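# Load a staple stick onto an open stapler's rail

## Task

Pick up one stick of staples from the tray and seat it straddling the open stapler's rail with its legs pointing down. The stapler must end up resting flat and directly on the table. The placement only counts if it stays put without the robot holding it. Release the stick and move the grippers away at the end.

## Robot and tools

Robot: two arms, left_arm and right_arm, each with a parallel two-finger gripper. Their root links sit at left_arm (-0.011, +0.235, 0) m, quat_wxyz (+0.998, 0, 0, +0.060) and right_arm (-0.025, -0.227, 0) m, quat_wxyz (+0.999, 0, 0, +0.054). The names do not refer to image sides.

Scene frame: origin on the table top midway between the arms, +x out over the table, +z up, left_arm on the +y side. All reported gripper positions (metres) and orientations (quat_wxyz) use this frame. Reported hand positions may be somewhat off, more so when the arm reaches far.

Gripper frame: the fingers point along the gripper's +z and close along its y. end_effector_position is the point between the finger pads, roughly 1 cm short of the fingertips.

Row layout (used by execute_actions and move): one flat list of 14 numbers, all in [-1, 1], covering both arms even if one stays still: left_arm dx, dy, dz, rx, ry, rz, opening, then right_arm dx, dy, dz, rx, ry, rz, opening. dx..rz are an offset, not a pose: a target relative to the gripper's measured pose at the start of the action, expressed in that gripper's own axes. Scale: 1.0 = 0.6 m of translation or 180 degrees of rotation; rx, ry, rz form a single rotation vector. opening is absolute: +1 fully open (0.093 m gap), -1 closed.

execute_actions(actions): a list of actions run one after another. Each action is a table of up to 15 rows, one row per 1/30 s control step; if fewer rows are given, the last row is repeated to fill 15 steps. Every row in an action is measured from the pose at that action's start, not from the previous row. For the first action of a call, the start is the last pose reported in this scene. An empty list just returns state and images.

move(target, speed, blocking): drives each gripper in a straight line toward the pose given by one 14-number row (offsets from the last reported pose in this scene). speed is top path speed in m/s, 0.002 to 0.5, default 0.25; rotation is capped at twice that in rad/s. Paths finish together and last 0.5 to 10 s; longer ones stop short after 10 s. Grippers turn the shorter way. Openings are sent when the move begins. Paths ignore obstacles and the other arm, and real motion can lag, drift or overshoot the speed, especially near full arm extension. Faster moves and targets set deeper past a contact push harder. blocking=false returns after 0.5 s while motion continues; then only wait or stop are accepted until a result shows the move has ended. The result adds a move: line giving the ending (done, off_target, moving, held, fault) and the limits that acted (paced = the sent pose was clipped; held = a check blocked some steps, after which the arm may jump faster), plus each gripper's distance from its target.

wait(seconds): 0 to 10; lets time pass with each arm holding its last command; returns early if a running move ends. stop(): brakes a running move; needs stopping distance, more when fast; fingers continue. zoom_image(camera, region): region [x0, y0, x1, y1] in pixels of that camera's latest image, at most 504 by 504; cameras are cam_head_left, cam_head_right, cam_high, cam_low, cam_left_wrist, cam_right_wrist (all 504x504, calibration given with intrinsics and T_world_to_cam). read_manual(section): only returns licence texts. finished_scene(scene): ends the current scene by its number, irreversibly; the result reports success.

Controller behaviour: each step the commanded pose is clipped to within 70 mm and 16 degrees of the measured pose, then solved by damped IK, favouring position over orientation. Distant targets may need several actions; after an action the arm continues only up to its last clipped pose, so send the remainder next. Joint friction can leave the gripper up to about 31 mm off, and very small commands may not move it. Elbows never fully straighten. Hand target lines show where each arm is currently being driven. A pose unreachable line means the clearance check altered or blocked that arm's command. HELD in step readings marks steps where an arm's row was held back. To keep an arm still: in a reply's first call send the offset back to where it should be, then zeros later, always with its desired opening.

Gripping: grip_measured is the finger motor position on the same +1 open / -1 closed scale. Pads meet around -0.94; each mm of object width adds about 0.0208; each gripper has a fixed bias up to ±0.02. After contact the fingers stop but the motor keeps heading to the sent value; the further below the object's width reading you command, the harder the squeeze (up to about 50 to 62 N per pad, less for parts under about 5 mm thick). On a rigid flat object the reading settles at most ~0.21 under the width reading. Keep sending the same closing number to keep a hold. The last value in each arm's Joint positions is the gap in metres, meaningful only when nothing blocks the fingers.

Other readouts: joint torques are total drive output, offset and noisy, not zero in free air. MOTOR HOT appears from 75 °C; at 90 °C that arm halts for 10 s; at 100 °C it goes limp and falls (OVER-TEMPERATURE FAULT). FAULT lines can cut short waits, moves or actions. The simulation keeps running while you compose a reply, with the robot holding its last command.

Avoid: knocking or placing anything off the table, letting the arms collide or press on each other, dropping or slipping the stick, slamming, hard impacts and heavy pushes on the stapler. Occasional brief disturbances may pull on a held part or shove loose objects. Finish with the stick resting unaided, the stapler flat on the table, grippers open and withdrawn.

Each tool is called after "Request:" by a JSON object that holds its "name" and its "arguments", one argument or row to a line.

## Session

Request:
{"name": "execute_actions", "arguments": {
  "actions": []
}}

Scene clock: 0.00 s.
left_arm: end_effector_position=(+0.0955, +0.7400, +0.3699) grip_measured=+0.985 end_effector_quat_wxyz=(-0.590, +0.805, -0.029, +0.063) | right_arm: end_effector_position=(+0.4389, +0.0465, +0.3626) grip_measured=+0.989 end_effector_quat_wxyz=(-0.577, +0.757, -0.282, +0.116)
Joint positions: left_arm=[ 1.215  1.651  1.672 -0.324 -0.09  -1.67   0.092] | right_arm=[ 0.239  1.854  1.916 -0.452 -0.631 -1.65   0.093]
Joint velocities: left_arm=[ 0.002 -0.007 -0.007  0.051 -0.051 -0.007 -0.   ] | right_arm=[ 0.027 -0.012 -0.002 -0.022  0.022 -0.095  0.002]
Joint torques (N m, as the arm reports them, + toward a larger angle): no reading
Motor temperatures (°C, as the motors report them): left_arm=[23 31 28 23 24 23] | right_arm=[24 23 36 36 25 24]
Hand target (left_arm): +0.095, +0.740, +0.370; -0.590, +0.805, -0.029, +0.063
Hand target (right_arm): +0.439, +0.046, +0.363; -0.577, +0.757, -0.282, +0.116
camera_calibration (this result's frames):
cam_left_wrist: T_world_to_cam=[[-0.0419945, 0.310761, 0.94956, -0.581861], [0.831703, -0.515761, 0.205575, 0.265546], [0.553631, 0.798384, -0.236802, -0.470324], [0, 0, 0, 1]] pos_world=[0.0150958, 0.693278, 0.386549]
cam_right_wrist: T_world_to_cam=[[0.298018, 0.16863, 0.939547, -0.471987], [0.524735, -0.851156, -0.0136767, -0.145282], [0.797395, 0.497089, -0.342146, -0.163998], [0, 0, 0, 1]] pos_world=[0.347666, 0.0374553, 0.385356]

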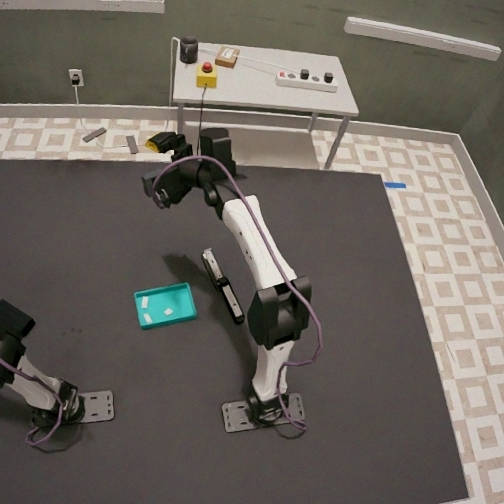

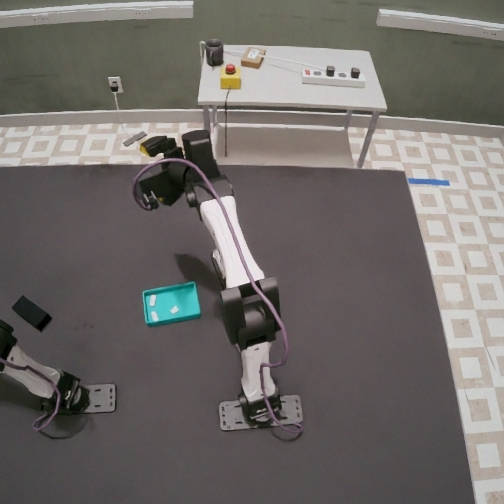

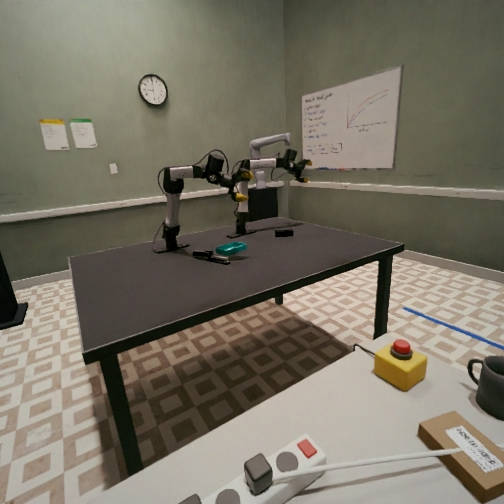

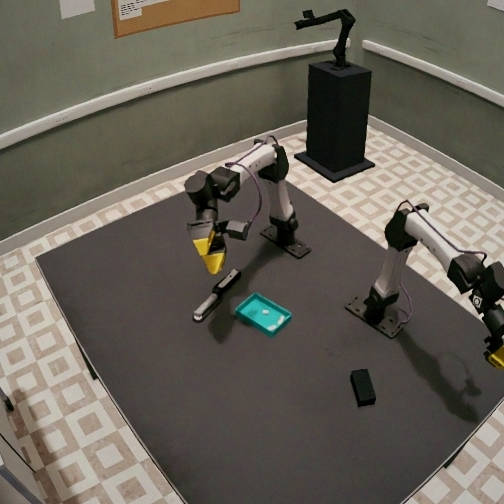

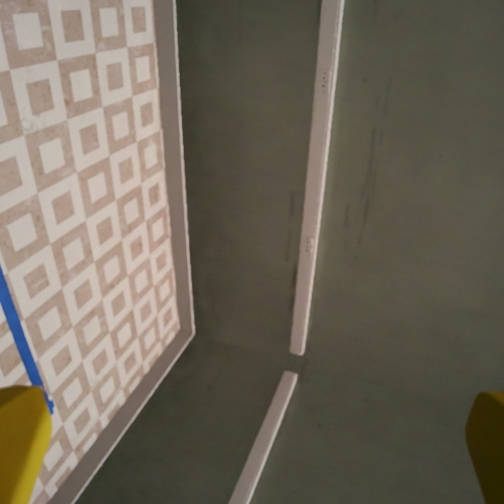

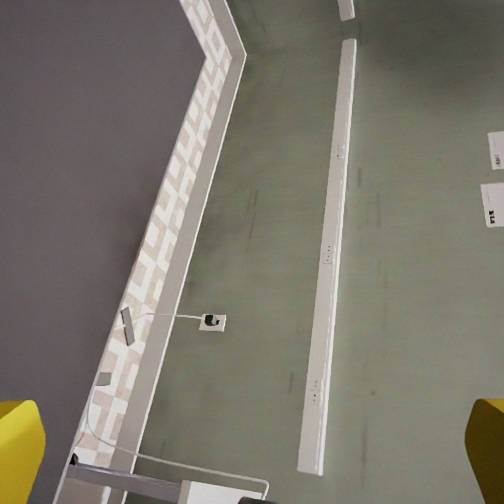

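Request:
{"name": "move", "arguments": {
  "target": [0,0,0,0,0,0,1,0.217,0.203,-0.73,0.05,0.31,0.1,1]
}}

Scene clock: 15.33 s.
left_arm: end_effector_position=(+0.0955, +0.7400, +0.3699) grip_measured=+0.985 end_effector_quat_wxyz=(-0.590, +0.805, -0.029, +0.063) | right_arm: end_effector_position=(+0.2892, -0.3979, +0.3642) grip_measured=+0.989 end_effector_quat_wxyz=(+0.433, -0.522, +0.618, -0.398)
Joint positions: left_arm=[ 1.215  1.651  1.672 -0.324 -0.09  -1.67   0.092] | right_arm=[-0.927  1.189  1.305 -0.543 -0.732 -1.739  0.093]
Joint velocities: left_arm=[ 0.002 -0.012 -0.007  0.037 -0.051  0.037  0.001] | right_arm=[-0.002 -0.007 -0.002 -0.022 -0.037 -0.051  0.   ]
Joint torques (N m, as the arm reports them, + toward a larger angle): left_arm=[  0.11 -10.07   8.95   2.01  -0.03   0.1 ] | right_arm=[-0.73 -2.35  9.99  1.65 -0.2   0.04]
Motor temperatures (°C, as the motors report them): left_arm=[23 35 31 28 24 23] | right_arm=[24 28 39 41 25 24]
Hand target (left_arm): +0.095, +0.740, +0.370; -0.590, +0.805, -0.029, +0.063
Hand target (right_arm): +0.290, -0.399, +0.363; +0.435, -0.525, +0.618, -0.391
Off the commanded pose (left_arm): 0.000 m, 0 deg.
Off the commanded pose (right_arm): 0.005 m, 2 deg.
move: done
camera_calibration (this result's frames):
cam_left_wrist: T_world_to_cam=[[-0.0419945, 0.310761, 0.94956, -0.581861], [0.831703, -0.515761, 0.205575, 0.265546], [0.553631, 0.798384, -0.236802, -0.470324], [0, 0, 0, 1]] pos_world=[0.0150958, 0.693278, 0.386549]
cam_right_wrist: T_world_to_cam=[[0.297583, -0.145521, 0.94354, -0.480258], [-0.474395, -0.880203, 0.0138662, -0.177536], [0.828489, -0.451737, -0.330968, -0.213763], [0, 0, 0, 1]] pos_world=[0.235794, -0.32272, 0.384856]

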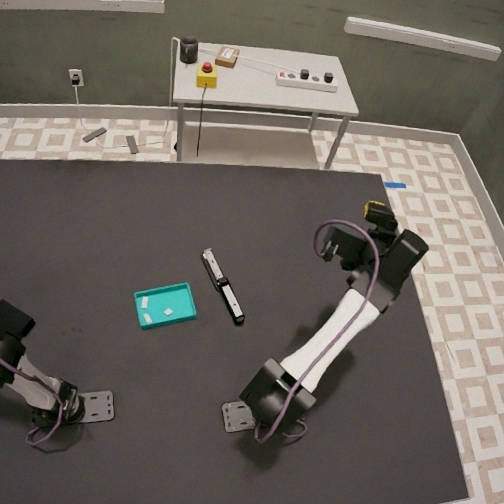

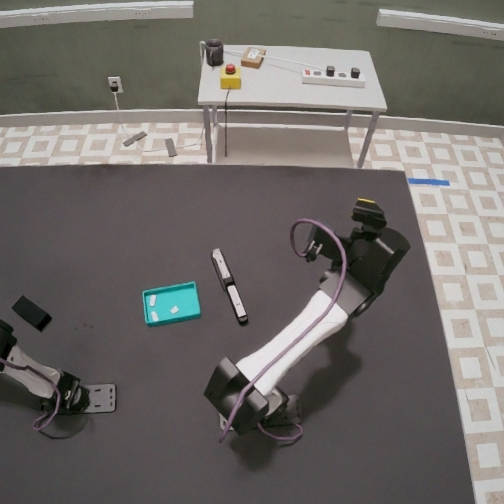

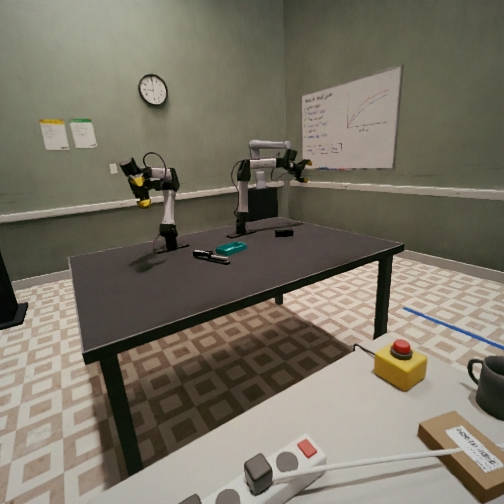

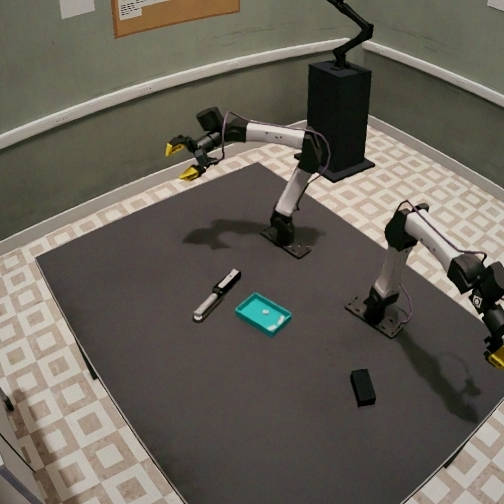

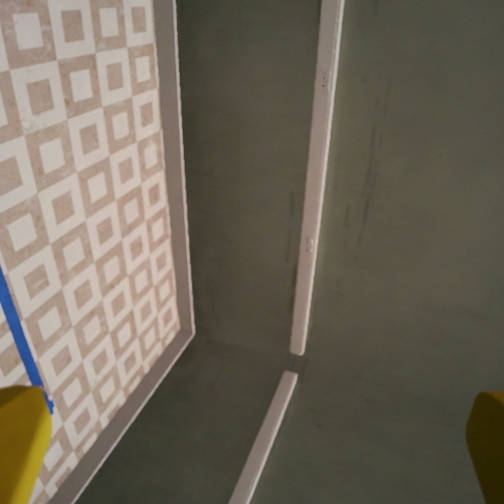

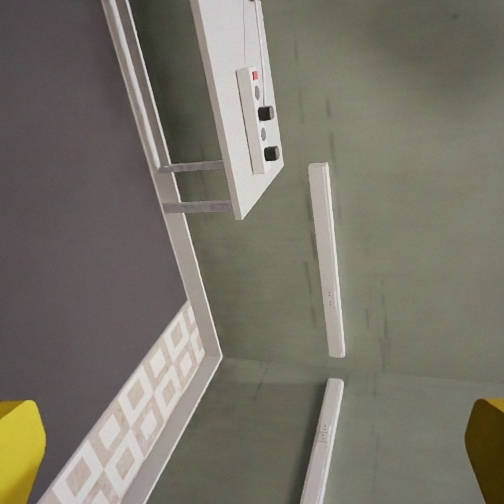

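Request:
{"name": "zoom_image", "arguments": {
  "camera": "cam_head_left",
  "region": [125, 240, 255, 335]
}}

Request:
{"name": "zoom_image", "arguments": {
  "camera": "cam_low",
  "region": [180, 255, 310, 345]
}}

Region (125, 240, 255, 335) of cam_head_left's 504x504 image, scaled by 3.877, with more detail than that image has; it fills the top 368 rows of this view, and the rest is white.

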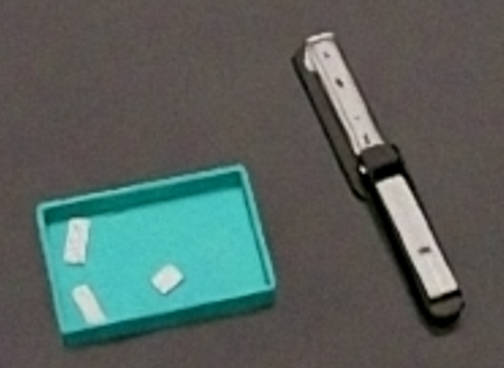

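Region (180, 255, 310, 345) of cam_low's 504x504 image, scaled by 3.877, with more detail than that image has; it fills the top 349 rows of this view, and the rest is white.

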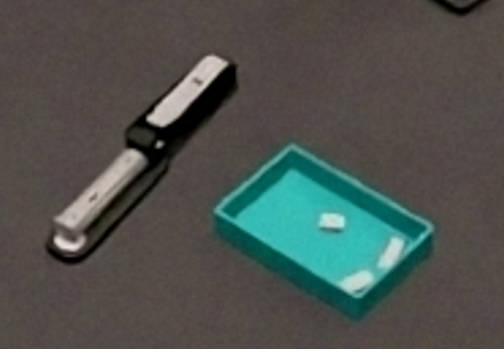

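Request:
{"name": "move", "arguments": {
  "target": [0,0,0,0,0,0.45,1,0,0,0,0,0,0,1],
  "speed": 0.5
}}

Scene clock: 58.93 s.
left_arm: end_effector_position=(+0.0955, +0.7400, +0.3699) grip_measured=+0.985 end_effector_quat_wxyz=(-0.492, +0.597, -0.541, -0.332) | right_arm: end_effector_position=(+0.2893, -0.3975, +0.3642) grip_measured=+0.989 end_effector_quat_wxyz=(+0.434, -0.523, +0.617, -0.398)
Joint positions: left_arm=[ 1.215  1.651  1.672 -0.324 -0.09  -0.269  0.092] | right_arm=[-0.927  1.189  1.305 -0.543 -0.734 -1.741  0.093]
Joint velocities: left_arm=[-0.017  0.007 -0.002  0.022  0.022 -0.037  0.   ] | right_arm=[ 0.017  0.017 -0.002 -0.051  0.007 -0.081  0.   ]
Joint torques (N m, as the arm reports them, + toward a larger angle): left_arm=[  0.16 -10.2    9.02   2.03  -0.03   0.14] | right_arm=[-0.32 -3.63  8.72  1.74 -0.08  0.11]
Motor temperatures (°C, as the motors report them): left_arm=[23 39 35 32 24 23] | right_arm=[24 26 46 43 25 24]
Hand target (left_arm): +0.095, +0.740, +0.370; -0.489, +0.593, -0.544, -0.335
Hand target (right_arm): +0.289, -0.398, +0.364; +0.433, -0.522, +0.618, -0.398
Off the commanded pose (left_arm): 0.000 m, 1 deg.
Off the commanded pose (right_arm): 0.000 m, 0 deg.
move: done
camera_calibration (this result's frames):
cam_left_wrist: T_world_to_cam=[[0.969238, -0.0571577, 0.239397, -0.143471], [0.132002, -0.700223, -0.701615, 0.804431], [0.207734, 0.711632, -0.671138, -0.212438], [0, 0, 0, 1]] pos_world=[0.0770016, 0.706258, 0.456173]
cam_right_wrist: T_world_to_cam=[[0.297599, -0.144266, 0.943728, -0.479819], [-0.472152, -0.881404, 0.0141522, -0.178411], [0.829763, -0.449794, -0.33042, -0.213393], [0, 0, 0, 1]] pos_world=[0.235622, -0.322456, 0.384834]

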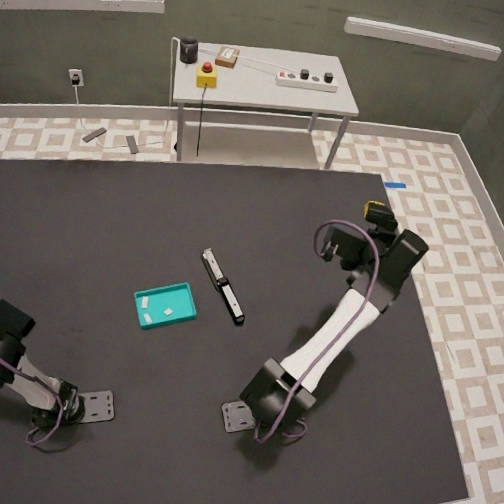

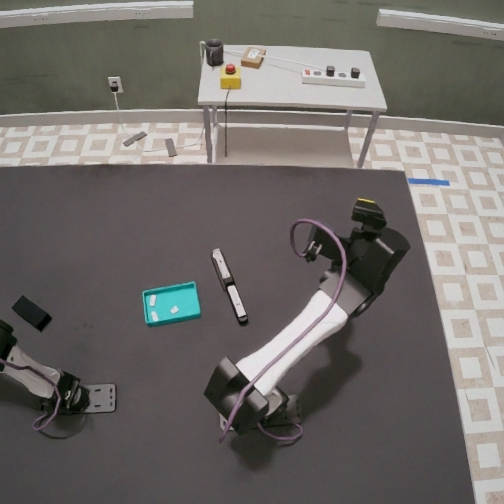

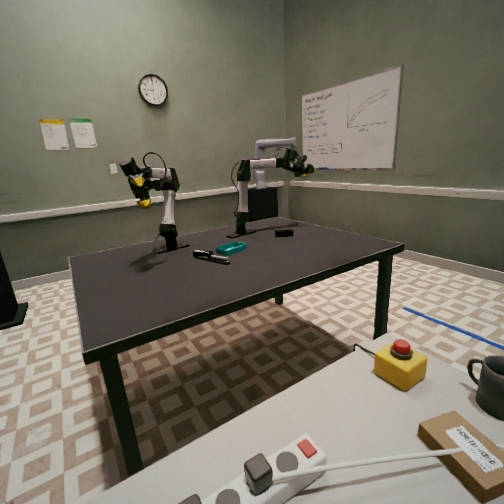

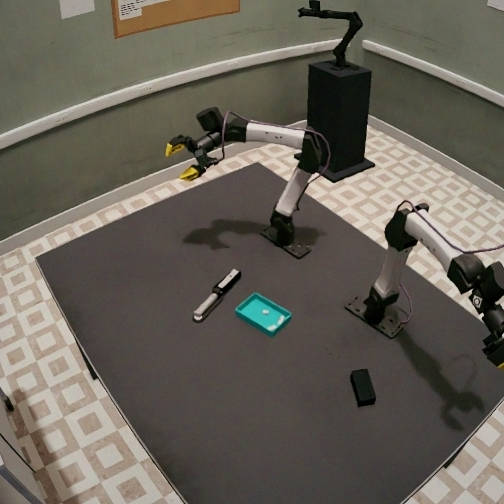

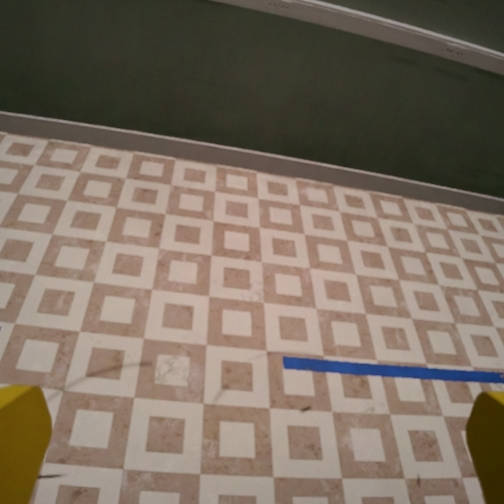

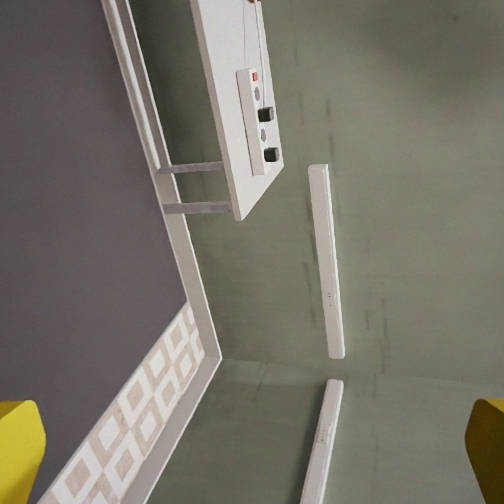

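Request:
{"name": "move", "arguments": {
  "target": [0.717,-0.203,-0.96,0.438,0.235,0.433,1,0,0,0,0,0,0,1]
}}

Scene clock: 75.47 s.
left_arm: end_effector_position=(+0.2176, +0.0543, +0.1737) grip_measured=+0.985 end_effector_quat_wxyz=(+0.236, +0.163, +0.957, -0.055) | right_arm: end_effector_position=(+0.2893, -0.3975, +0.3642) grip_measured=+0.989 end_effector_quat_wxyz=(+0.434, -0.523, +0.617, -0.398)
Joint positions: left_arm=[-0.888  1.233  1.097 -0.974 -0.171 -0.392  0.092] | right_arm=[-0.927  1.189  1.305 -0.543 -0.734 -1.741  0.093]
Joint velocities: left_arm=[-0.027  0.002 -0.002  0.022  0.066  0.095  0.001] | right_arm=[-0.002 -0.007 -0.007  0.066 -0.037  0.007  0.   ]
Joint torques (N m, as the arm reports them, + toward a larger angle): left_arm=[-0.73 -3.77  9.92  1.29 -0.04  0.14] | right_arm=[-0.36 -3.57  8.62  1.77 -0.04  0.09]
Motor temperatures (°C, as the motors report them): left_arm=[23 39 35 33 24 23] | right_arm=[24 26 46 44 25 24]
Hand target (left_arm): +0.220, +0.046, +0.179; +0.242, +0.172, +0.953, -0.064
Hand target (right_arm): +0.289, -0.397, +0.364; +0.434, -0.523, +0.617, -0.398
Off the commanded pose (left_arm): 0.006 m, 2 deg.
Off the commanded pose (right_arm): 0.000 m, 0 deg.
move: done
camera_calibration (this result's frames):
cam_left_wrist: T_world_to_cam=[[-0.322478, -0.946112, 0.0296534, 0.111726], [-0.946242, 0.321372, -0.0366902, 0.234221], [0.0251832, -0.0398911, -0.998887, 0.255888], [0, 0, 0, 1]] pos_world=[0.251215, 0.040641, 0.260884]
cam_right_wrist: T_world_to_cam=[[0.297599, -0.144266, 0.943728, -0.479819], [-0.472152, -0.881404, 0.0141522, -0.178411], [0.829763, -0.449794, -0.33042, -0.213393], [0, 0, 0, 1]] pos_world=[0.235622, -0.322456, 0.384834]

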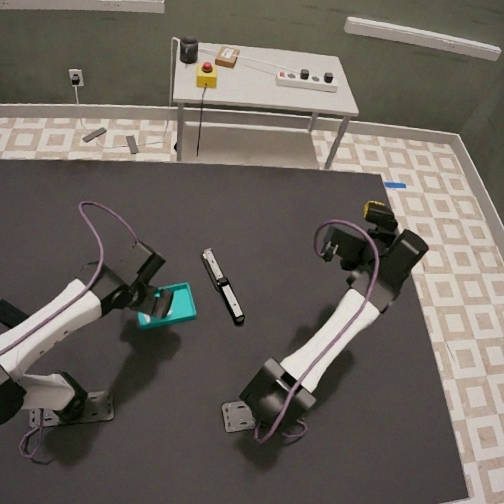

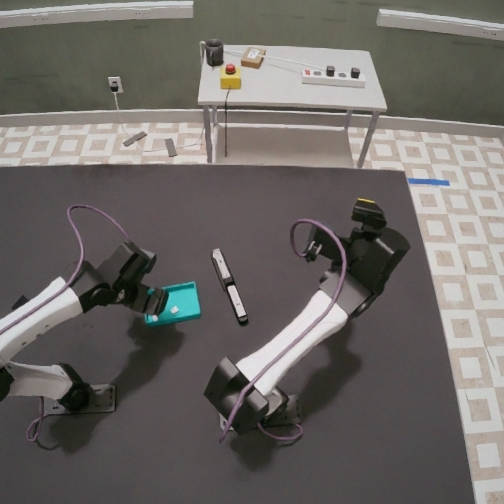

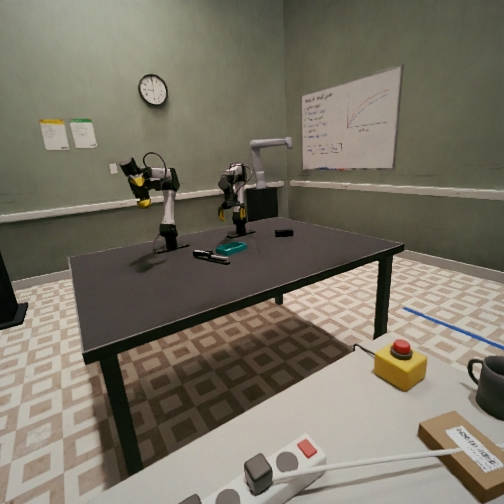

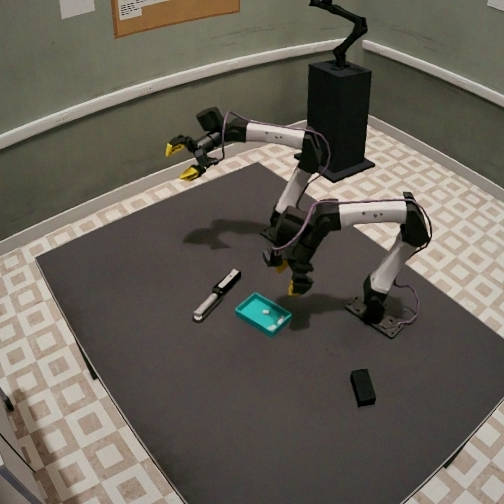

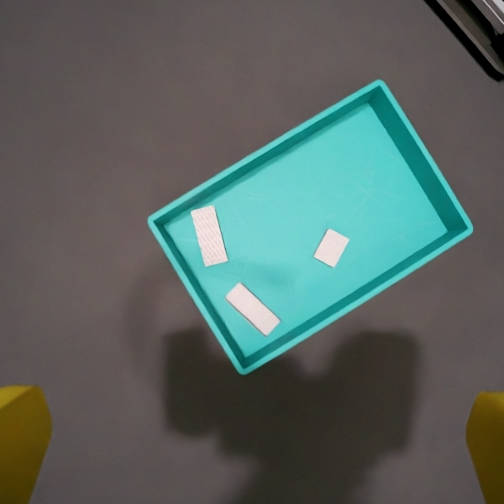

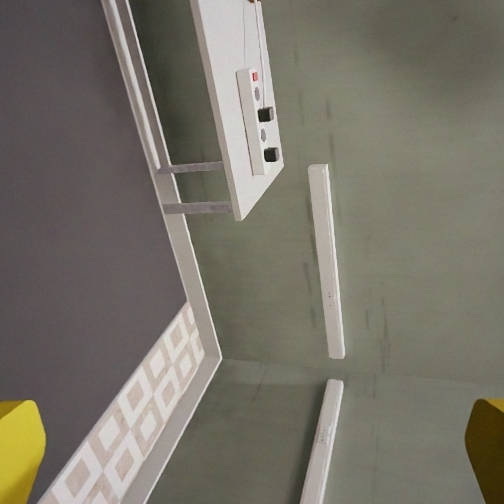

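Request:
{"name": "move", "arguments": {
  "target": [0.012,-0.091,0.18,0.078,0,0.147,-0.4,0,0,0,0,0,0,1],
  "speed": 0.15
}}

Scene clock: 92.43 s.
left_arm: end_effector_position=(+0.2391, -0.0169, +0.0817) grip_measured=-0.398 end_effector_quat_wxyz=(+0.224, +0.403, +0.880, -0.115) | right_arm: end_effector_position=(+0.2893, -0.3975, +0.3642) grip_measured=+0.989 end_effector_quat_wxyz=(+0.434, -0.523, +0.617, -0.398)
Joint positions: left_arm=[-0.875  1.494  0.918 -0.49   0.071  0.084  0.026] | right_arm=[-0.927  1.189  1.305 -0.543 -0.734 -1.741  0.093]
Joint velocities: left_arm=[-0.017  0.012  0.007  0.066  0.022 -0.11  -0.001] | right_arm=[-0.002 -0.002 -0.007 -0.007 -0.051 -0.066  0.001]
Joint torques (N m, as the arm reports them, + toward a larger angle): left_arm=[ 1.13 -6.51  6.76  1.35  0.11  0.11] | right_arm=[-0.32 -3.48  8.66  1.78 -0.08  0.1 ]
Motor temperatures (°C, as the motors report them): left_arm=[23 36 36 31 24 23] | right_arm=[24 26 46 44 25 24]
Hand target (left_arm): +0.240, -0.014, +0.075; +0.220, +0.404, +0.880, -0.115
Hand target (right_arm): +0.289, -0.397, +0.364; +0.434, -0.523, +0.617, -0.398
Off the commanded pose (left_arm): 0.006 m, 0 deg.
Off the commanded pose (right_arm): 0.000 m, 0 deg.
move: done
camera_calibration (this result's frames):
cam_left_wrist: T_world_to_cam=[[-0.750507, -0.660463, 0.0229749, 0.161728], [-0.66054, 0.7486, -0.0573104, 0.214584], [0.0206524, -0.0581876, -0.998092, 0.161362], [0, 0, 0, 1]] pos_world=[0.259786, -0.0444325, 0.169637]
cam_right_wrist: T_world_to_cam=[[0.297599, -0.144266, 0.943728, -0.479819], [-0.472152, -0.881404, 0.0141522, -0.178411], [0.829763, -0.449794, -0.33042, -0.213393], [0, 0, 0, 1]] pos_world=[0.235622, -0.322456, 0.384834]

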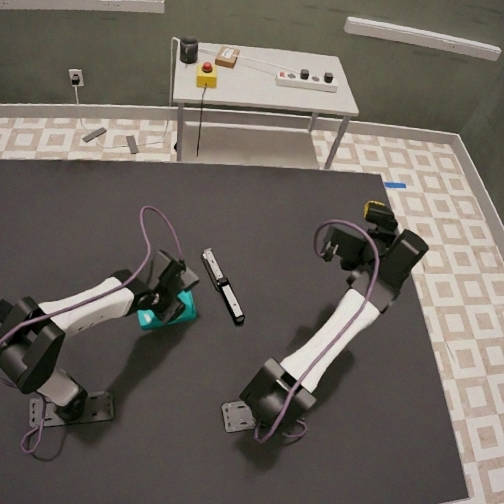

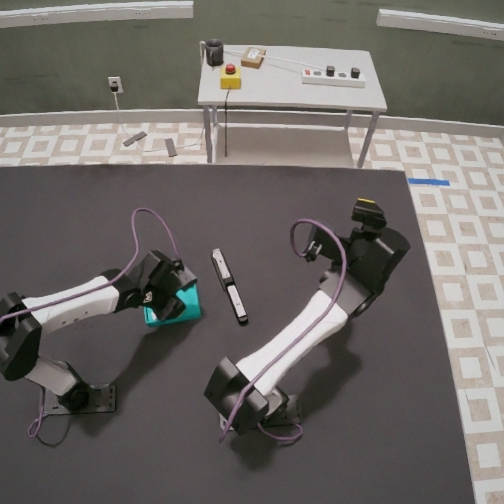

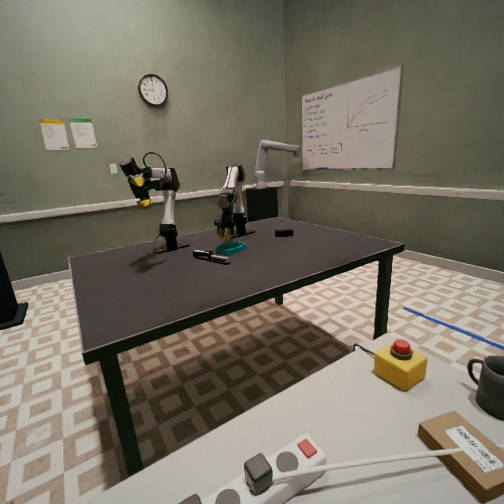

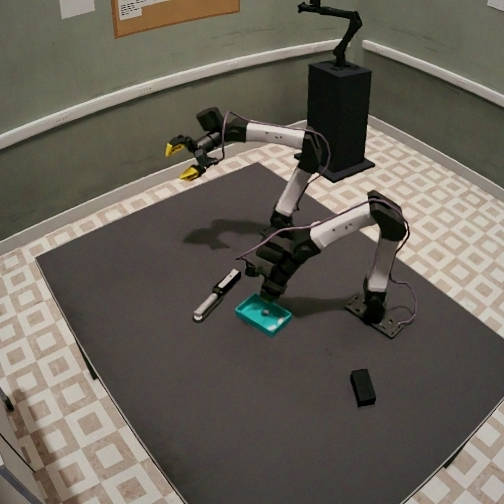

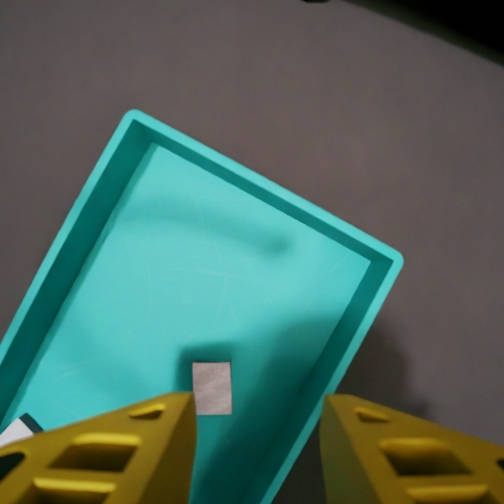

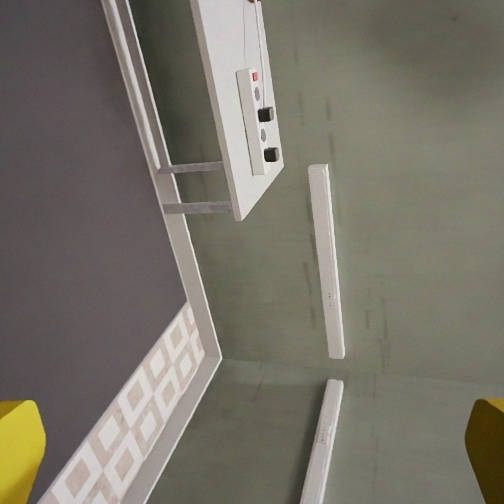

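Request:
{"name": "move", "arguments": {
  "target": [0.04,0.033,0.045,0,0,0,-0.35,0,0,0,0,0,0,1],
  "speed": 0.05
}}

Scene clock: 101.77 s.
left_arm: end_effector_position=(+0.2489, -0.0015, +0.0528) grip_measured=-0.352 end_effector_quat_wxyz=(+0.229, +0.402, +0.879, -0.114) | right_arm: end_effector_position=(+0.2893, -0.3975, +0.3642) grip_measured=+0.989 end_effector_quat_wxyz=(+0.434, -0.523, +0.617, -0.398)
Joint positions: left_arm=[-0.812  1.525  0.818 -0.354  0.098  0.141  0.028] | right_arm=[-0.927  1.189  1.305 -0.543 -0.734 -1.741  0.093]
Joint velocities: left_arm=[-0.002 -0.002 -0.007 -0.007  0.022 -0.022  0.001] | right_arm=[-0.012 -0.022  0.007 -0.037  0.037 -0.022  0.   ]
Joint torques (N m, as the arm reports them, + toward a larger angle): left_arm=[ 1.06 -6.29  6.35  1.36  0.12  0.15] | right_arm=[-0.25 -3.69  8.79  1.75 -0.06  0.13]
Motor temperatures (°C, as the motors report them): left_arm=[23 36 36 31 24 24] | right_arm=[24 26 46 44 25 24]
Hand target (left_arm): +0.249, +0.002, +0.046; +0.224, +0.403, +0.880, -0.114
Hand target (right_arm): +0.289, -0.397, +0.364; +0.434, -0.523, +0.617, -0.398
Off the commanded pose (left_arm): 0.007 m, 1 deg.
Off the commanded pose (right_arm): 0.000 m, 0 deg.
move: done
camera_calibration (this result's frames):
cam_left_wrist: T_world_to_cam=[[-0.749562, -0.661704, 0.0174365, 0.180024], [-0.6612, 0.74723, -0.0667939, 0.208607], [0.0311687, -0.0615952, -0.997614, 0.130561], [0, 0, 0, 1]] pos_world=[0.268801, -0.0287135, 0.141044]
cam_right_wrist: T_world_to_cam=[[0.297599, -0.144266, 0.943728, -0.479819], [-0.472152, -0.881404, 0.0141522, -0.178411], [0.829763, -0.449794, -0.33042, -0.213393], [0, 0, 0, 1]] pos_world=[0.235622, -0.322456, 0.384834]

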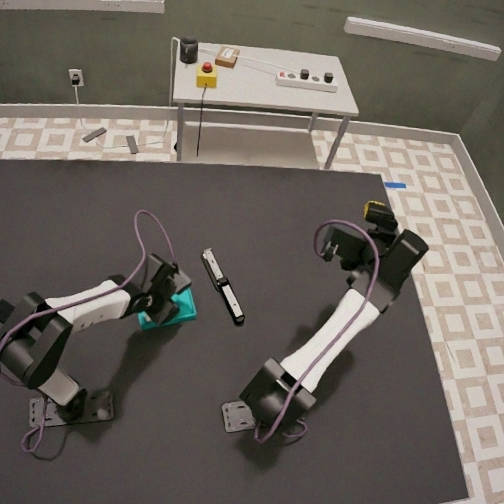

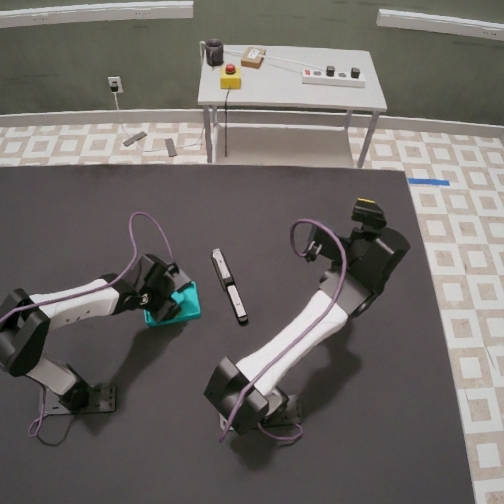

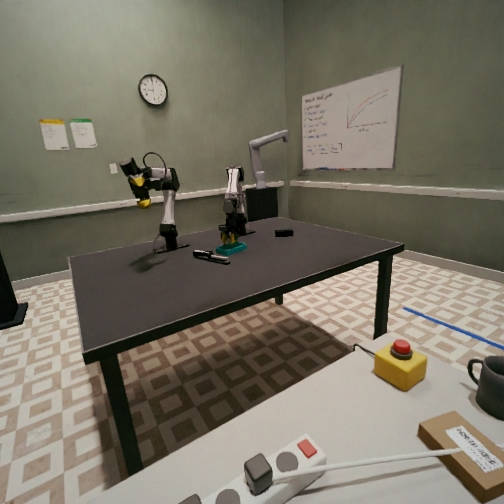

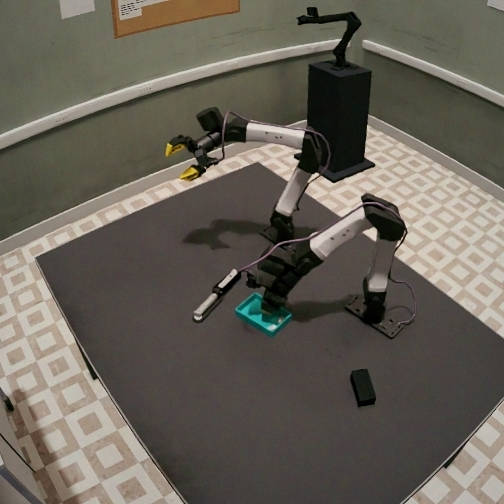

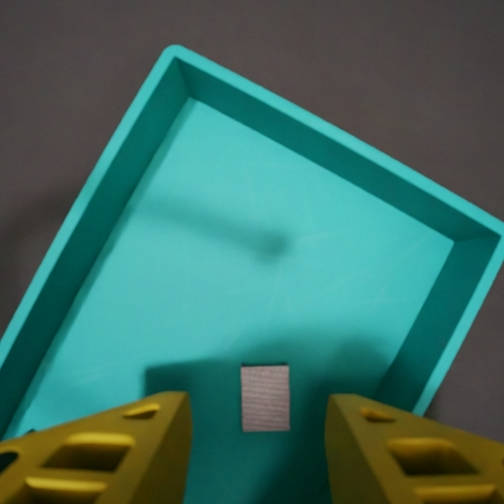

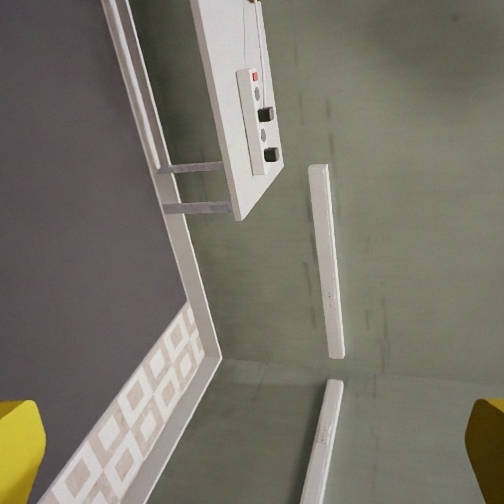

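Request:
{"name": "move", "arguments": {
  "target": [0.029,0,0.054,0,0,0,-0.35,0,0,0,0,0,0,1],
  "speed": 0.04
}}

Scene clock: 110.50 s.
left_arm: end_effector_position=(+0.2587, -0.0129, +0.0384) grip_measured=-0.352 end_effector_quat_wxyz=(+0.260, +0.402, +0.868, -0.130) | right_arm: end_effector_position=(+0.2893, -0.3975, +0.3642) grip_measured=+0.989 end_effector_quat_wxyz=(+0.434, -0.523, +0.617, -0.398)
Joint positions: left_arm=[-0.812  1.579  0.764 -0.176  0.113  0.141  0.028] | right_arm=[-0.927  1.189  1.305 -0.543 -0.734 -1.741  0.093]
Joint velocities: left_arm=[-0.012 -0.012 -0.002  0.022  0.007 -0.051 -0.001] | right_arm=[-0.007 -0.012 -0.002  0.037  0.051 -0.007 -0.   ]
Joint torques (N m, as the arm reports them, + toward a larger angle): left_arm=[ 0.07 -4.68  4.74  1.29 -0.09  0.04] | right_arm=[-0.25 -3.71  8.67  1.76 -0.09  0.09]
Motor temperatures (°C, as the motors report them): left_arm=[23 36 35 31 24 23] | right_arm=[24 26 46 45 25 24]
Hand target (left_arm): +0.249, -0.002, +0.017; +0.229, +0.403, +0.879, -0.114
Hand target (right_arm): +0.289, -0.397, +0.364; +0.434, -0.523, +0.617, -0.398
Off the commanded pose (left_arm): 0.026 m, 4 deg.
Off the commanded pose (right_arm): 0.000 m, 0 deg.
move: off_target (left_arm)
camera_calibration (this result's frames):
cam_left_wrist: T_world_to_cam=[[-0.755814, -0.65451, 0.0190202, 0.181687], [-0.650393, 0.747066, -0.137409, 0.222572], [0.0757261, -0.116226, -0.990332, 0.102696], [0, 0, 0, 1]] pos_world=[0.274305, -0.0354243, 0.12883]
cam_right_wrist: T_world_to_cam=[[0.297599, -0.144266, 0.943728, -0.479819], [-0.472152, -0.881404, 0.0141522, -0.178411], [0.829763, -0.449794, -0.33042, -0.213393], [0, 0, 0, 1]] pos_world=[0.235622, -0.322456, 0.384834]

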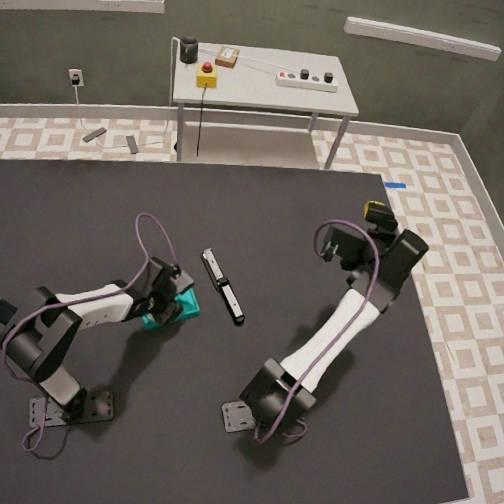

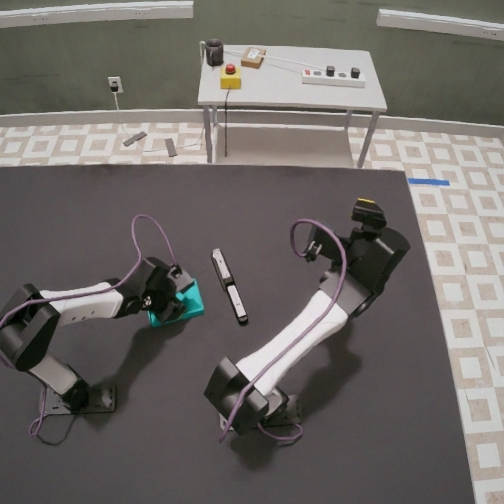

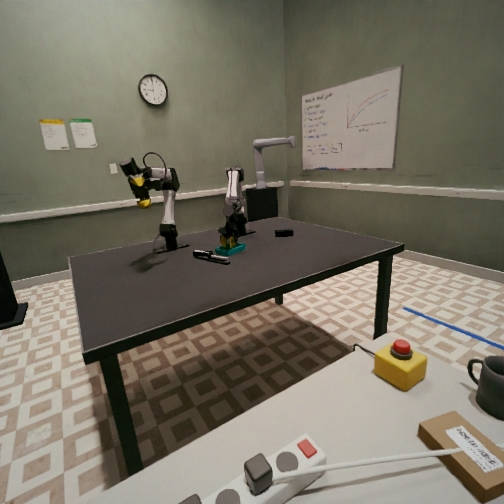

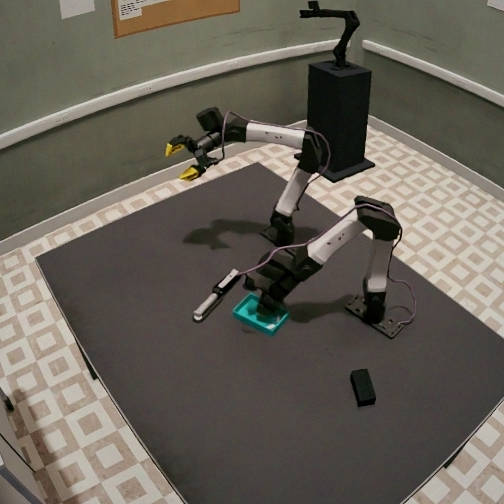

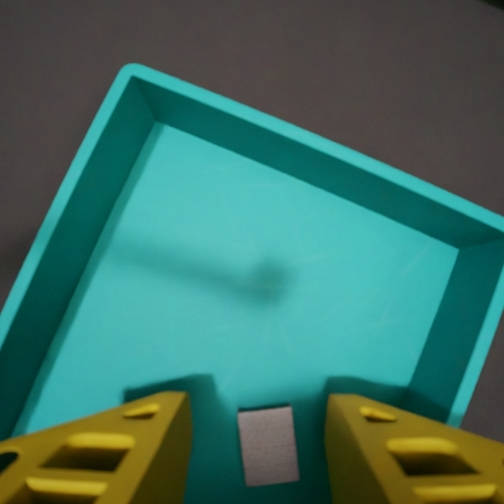

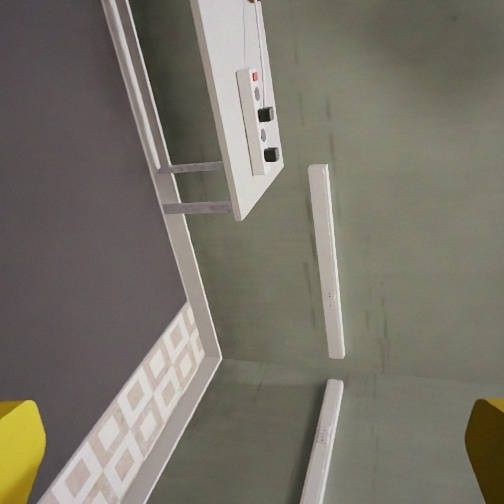

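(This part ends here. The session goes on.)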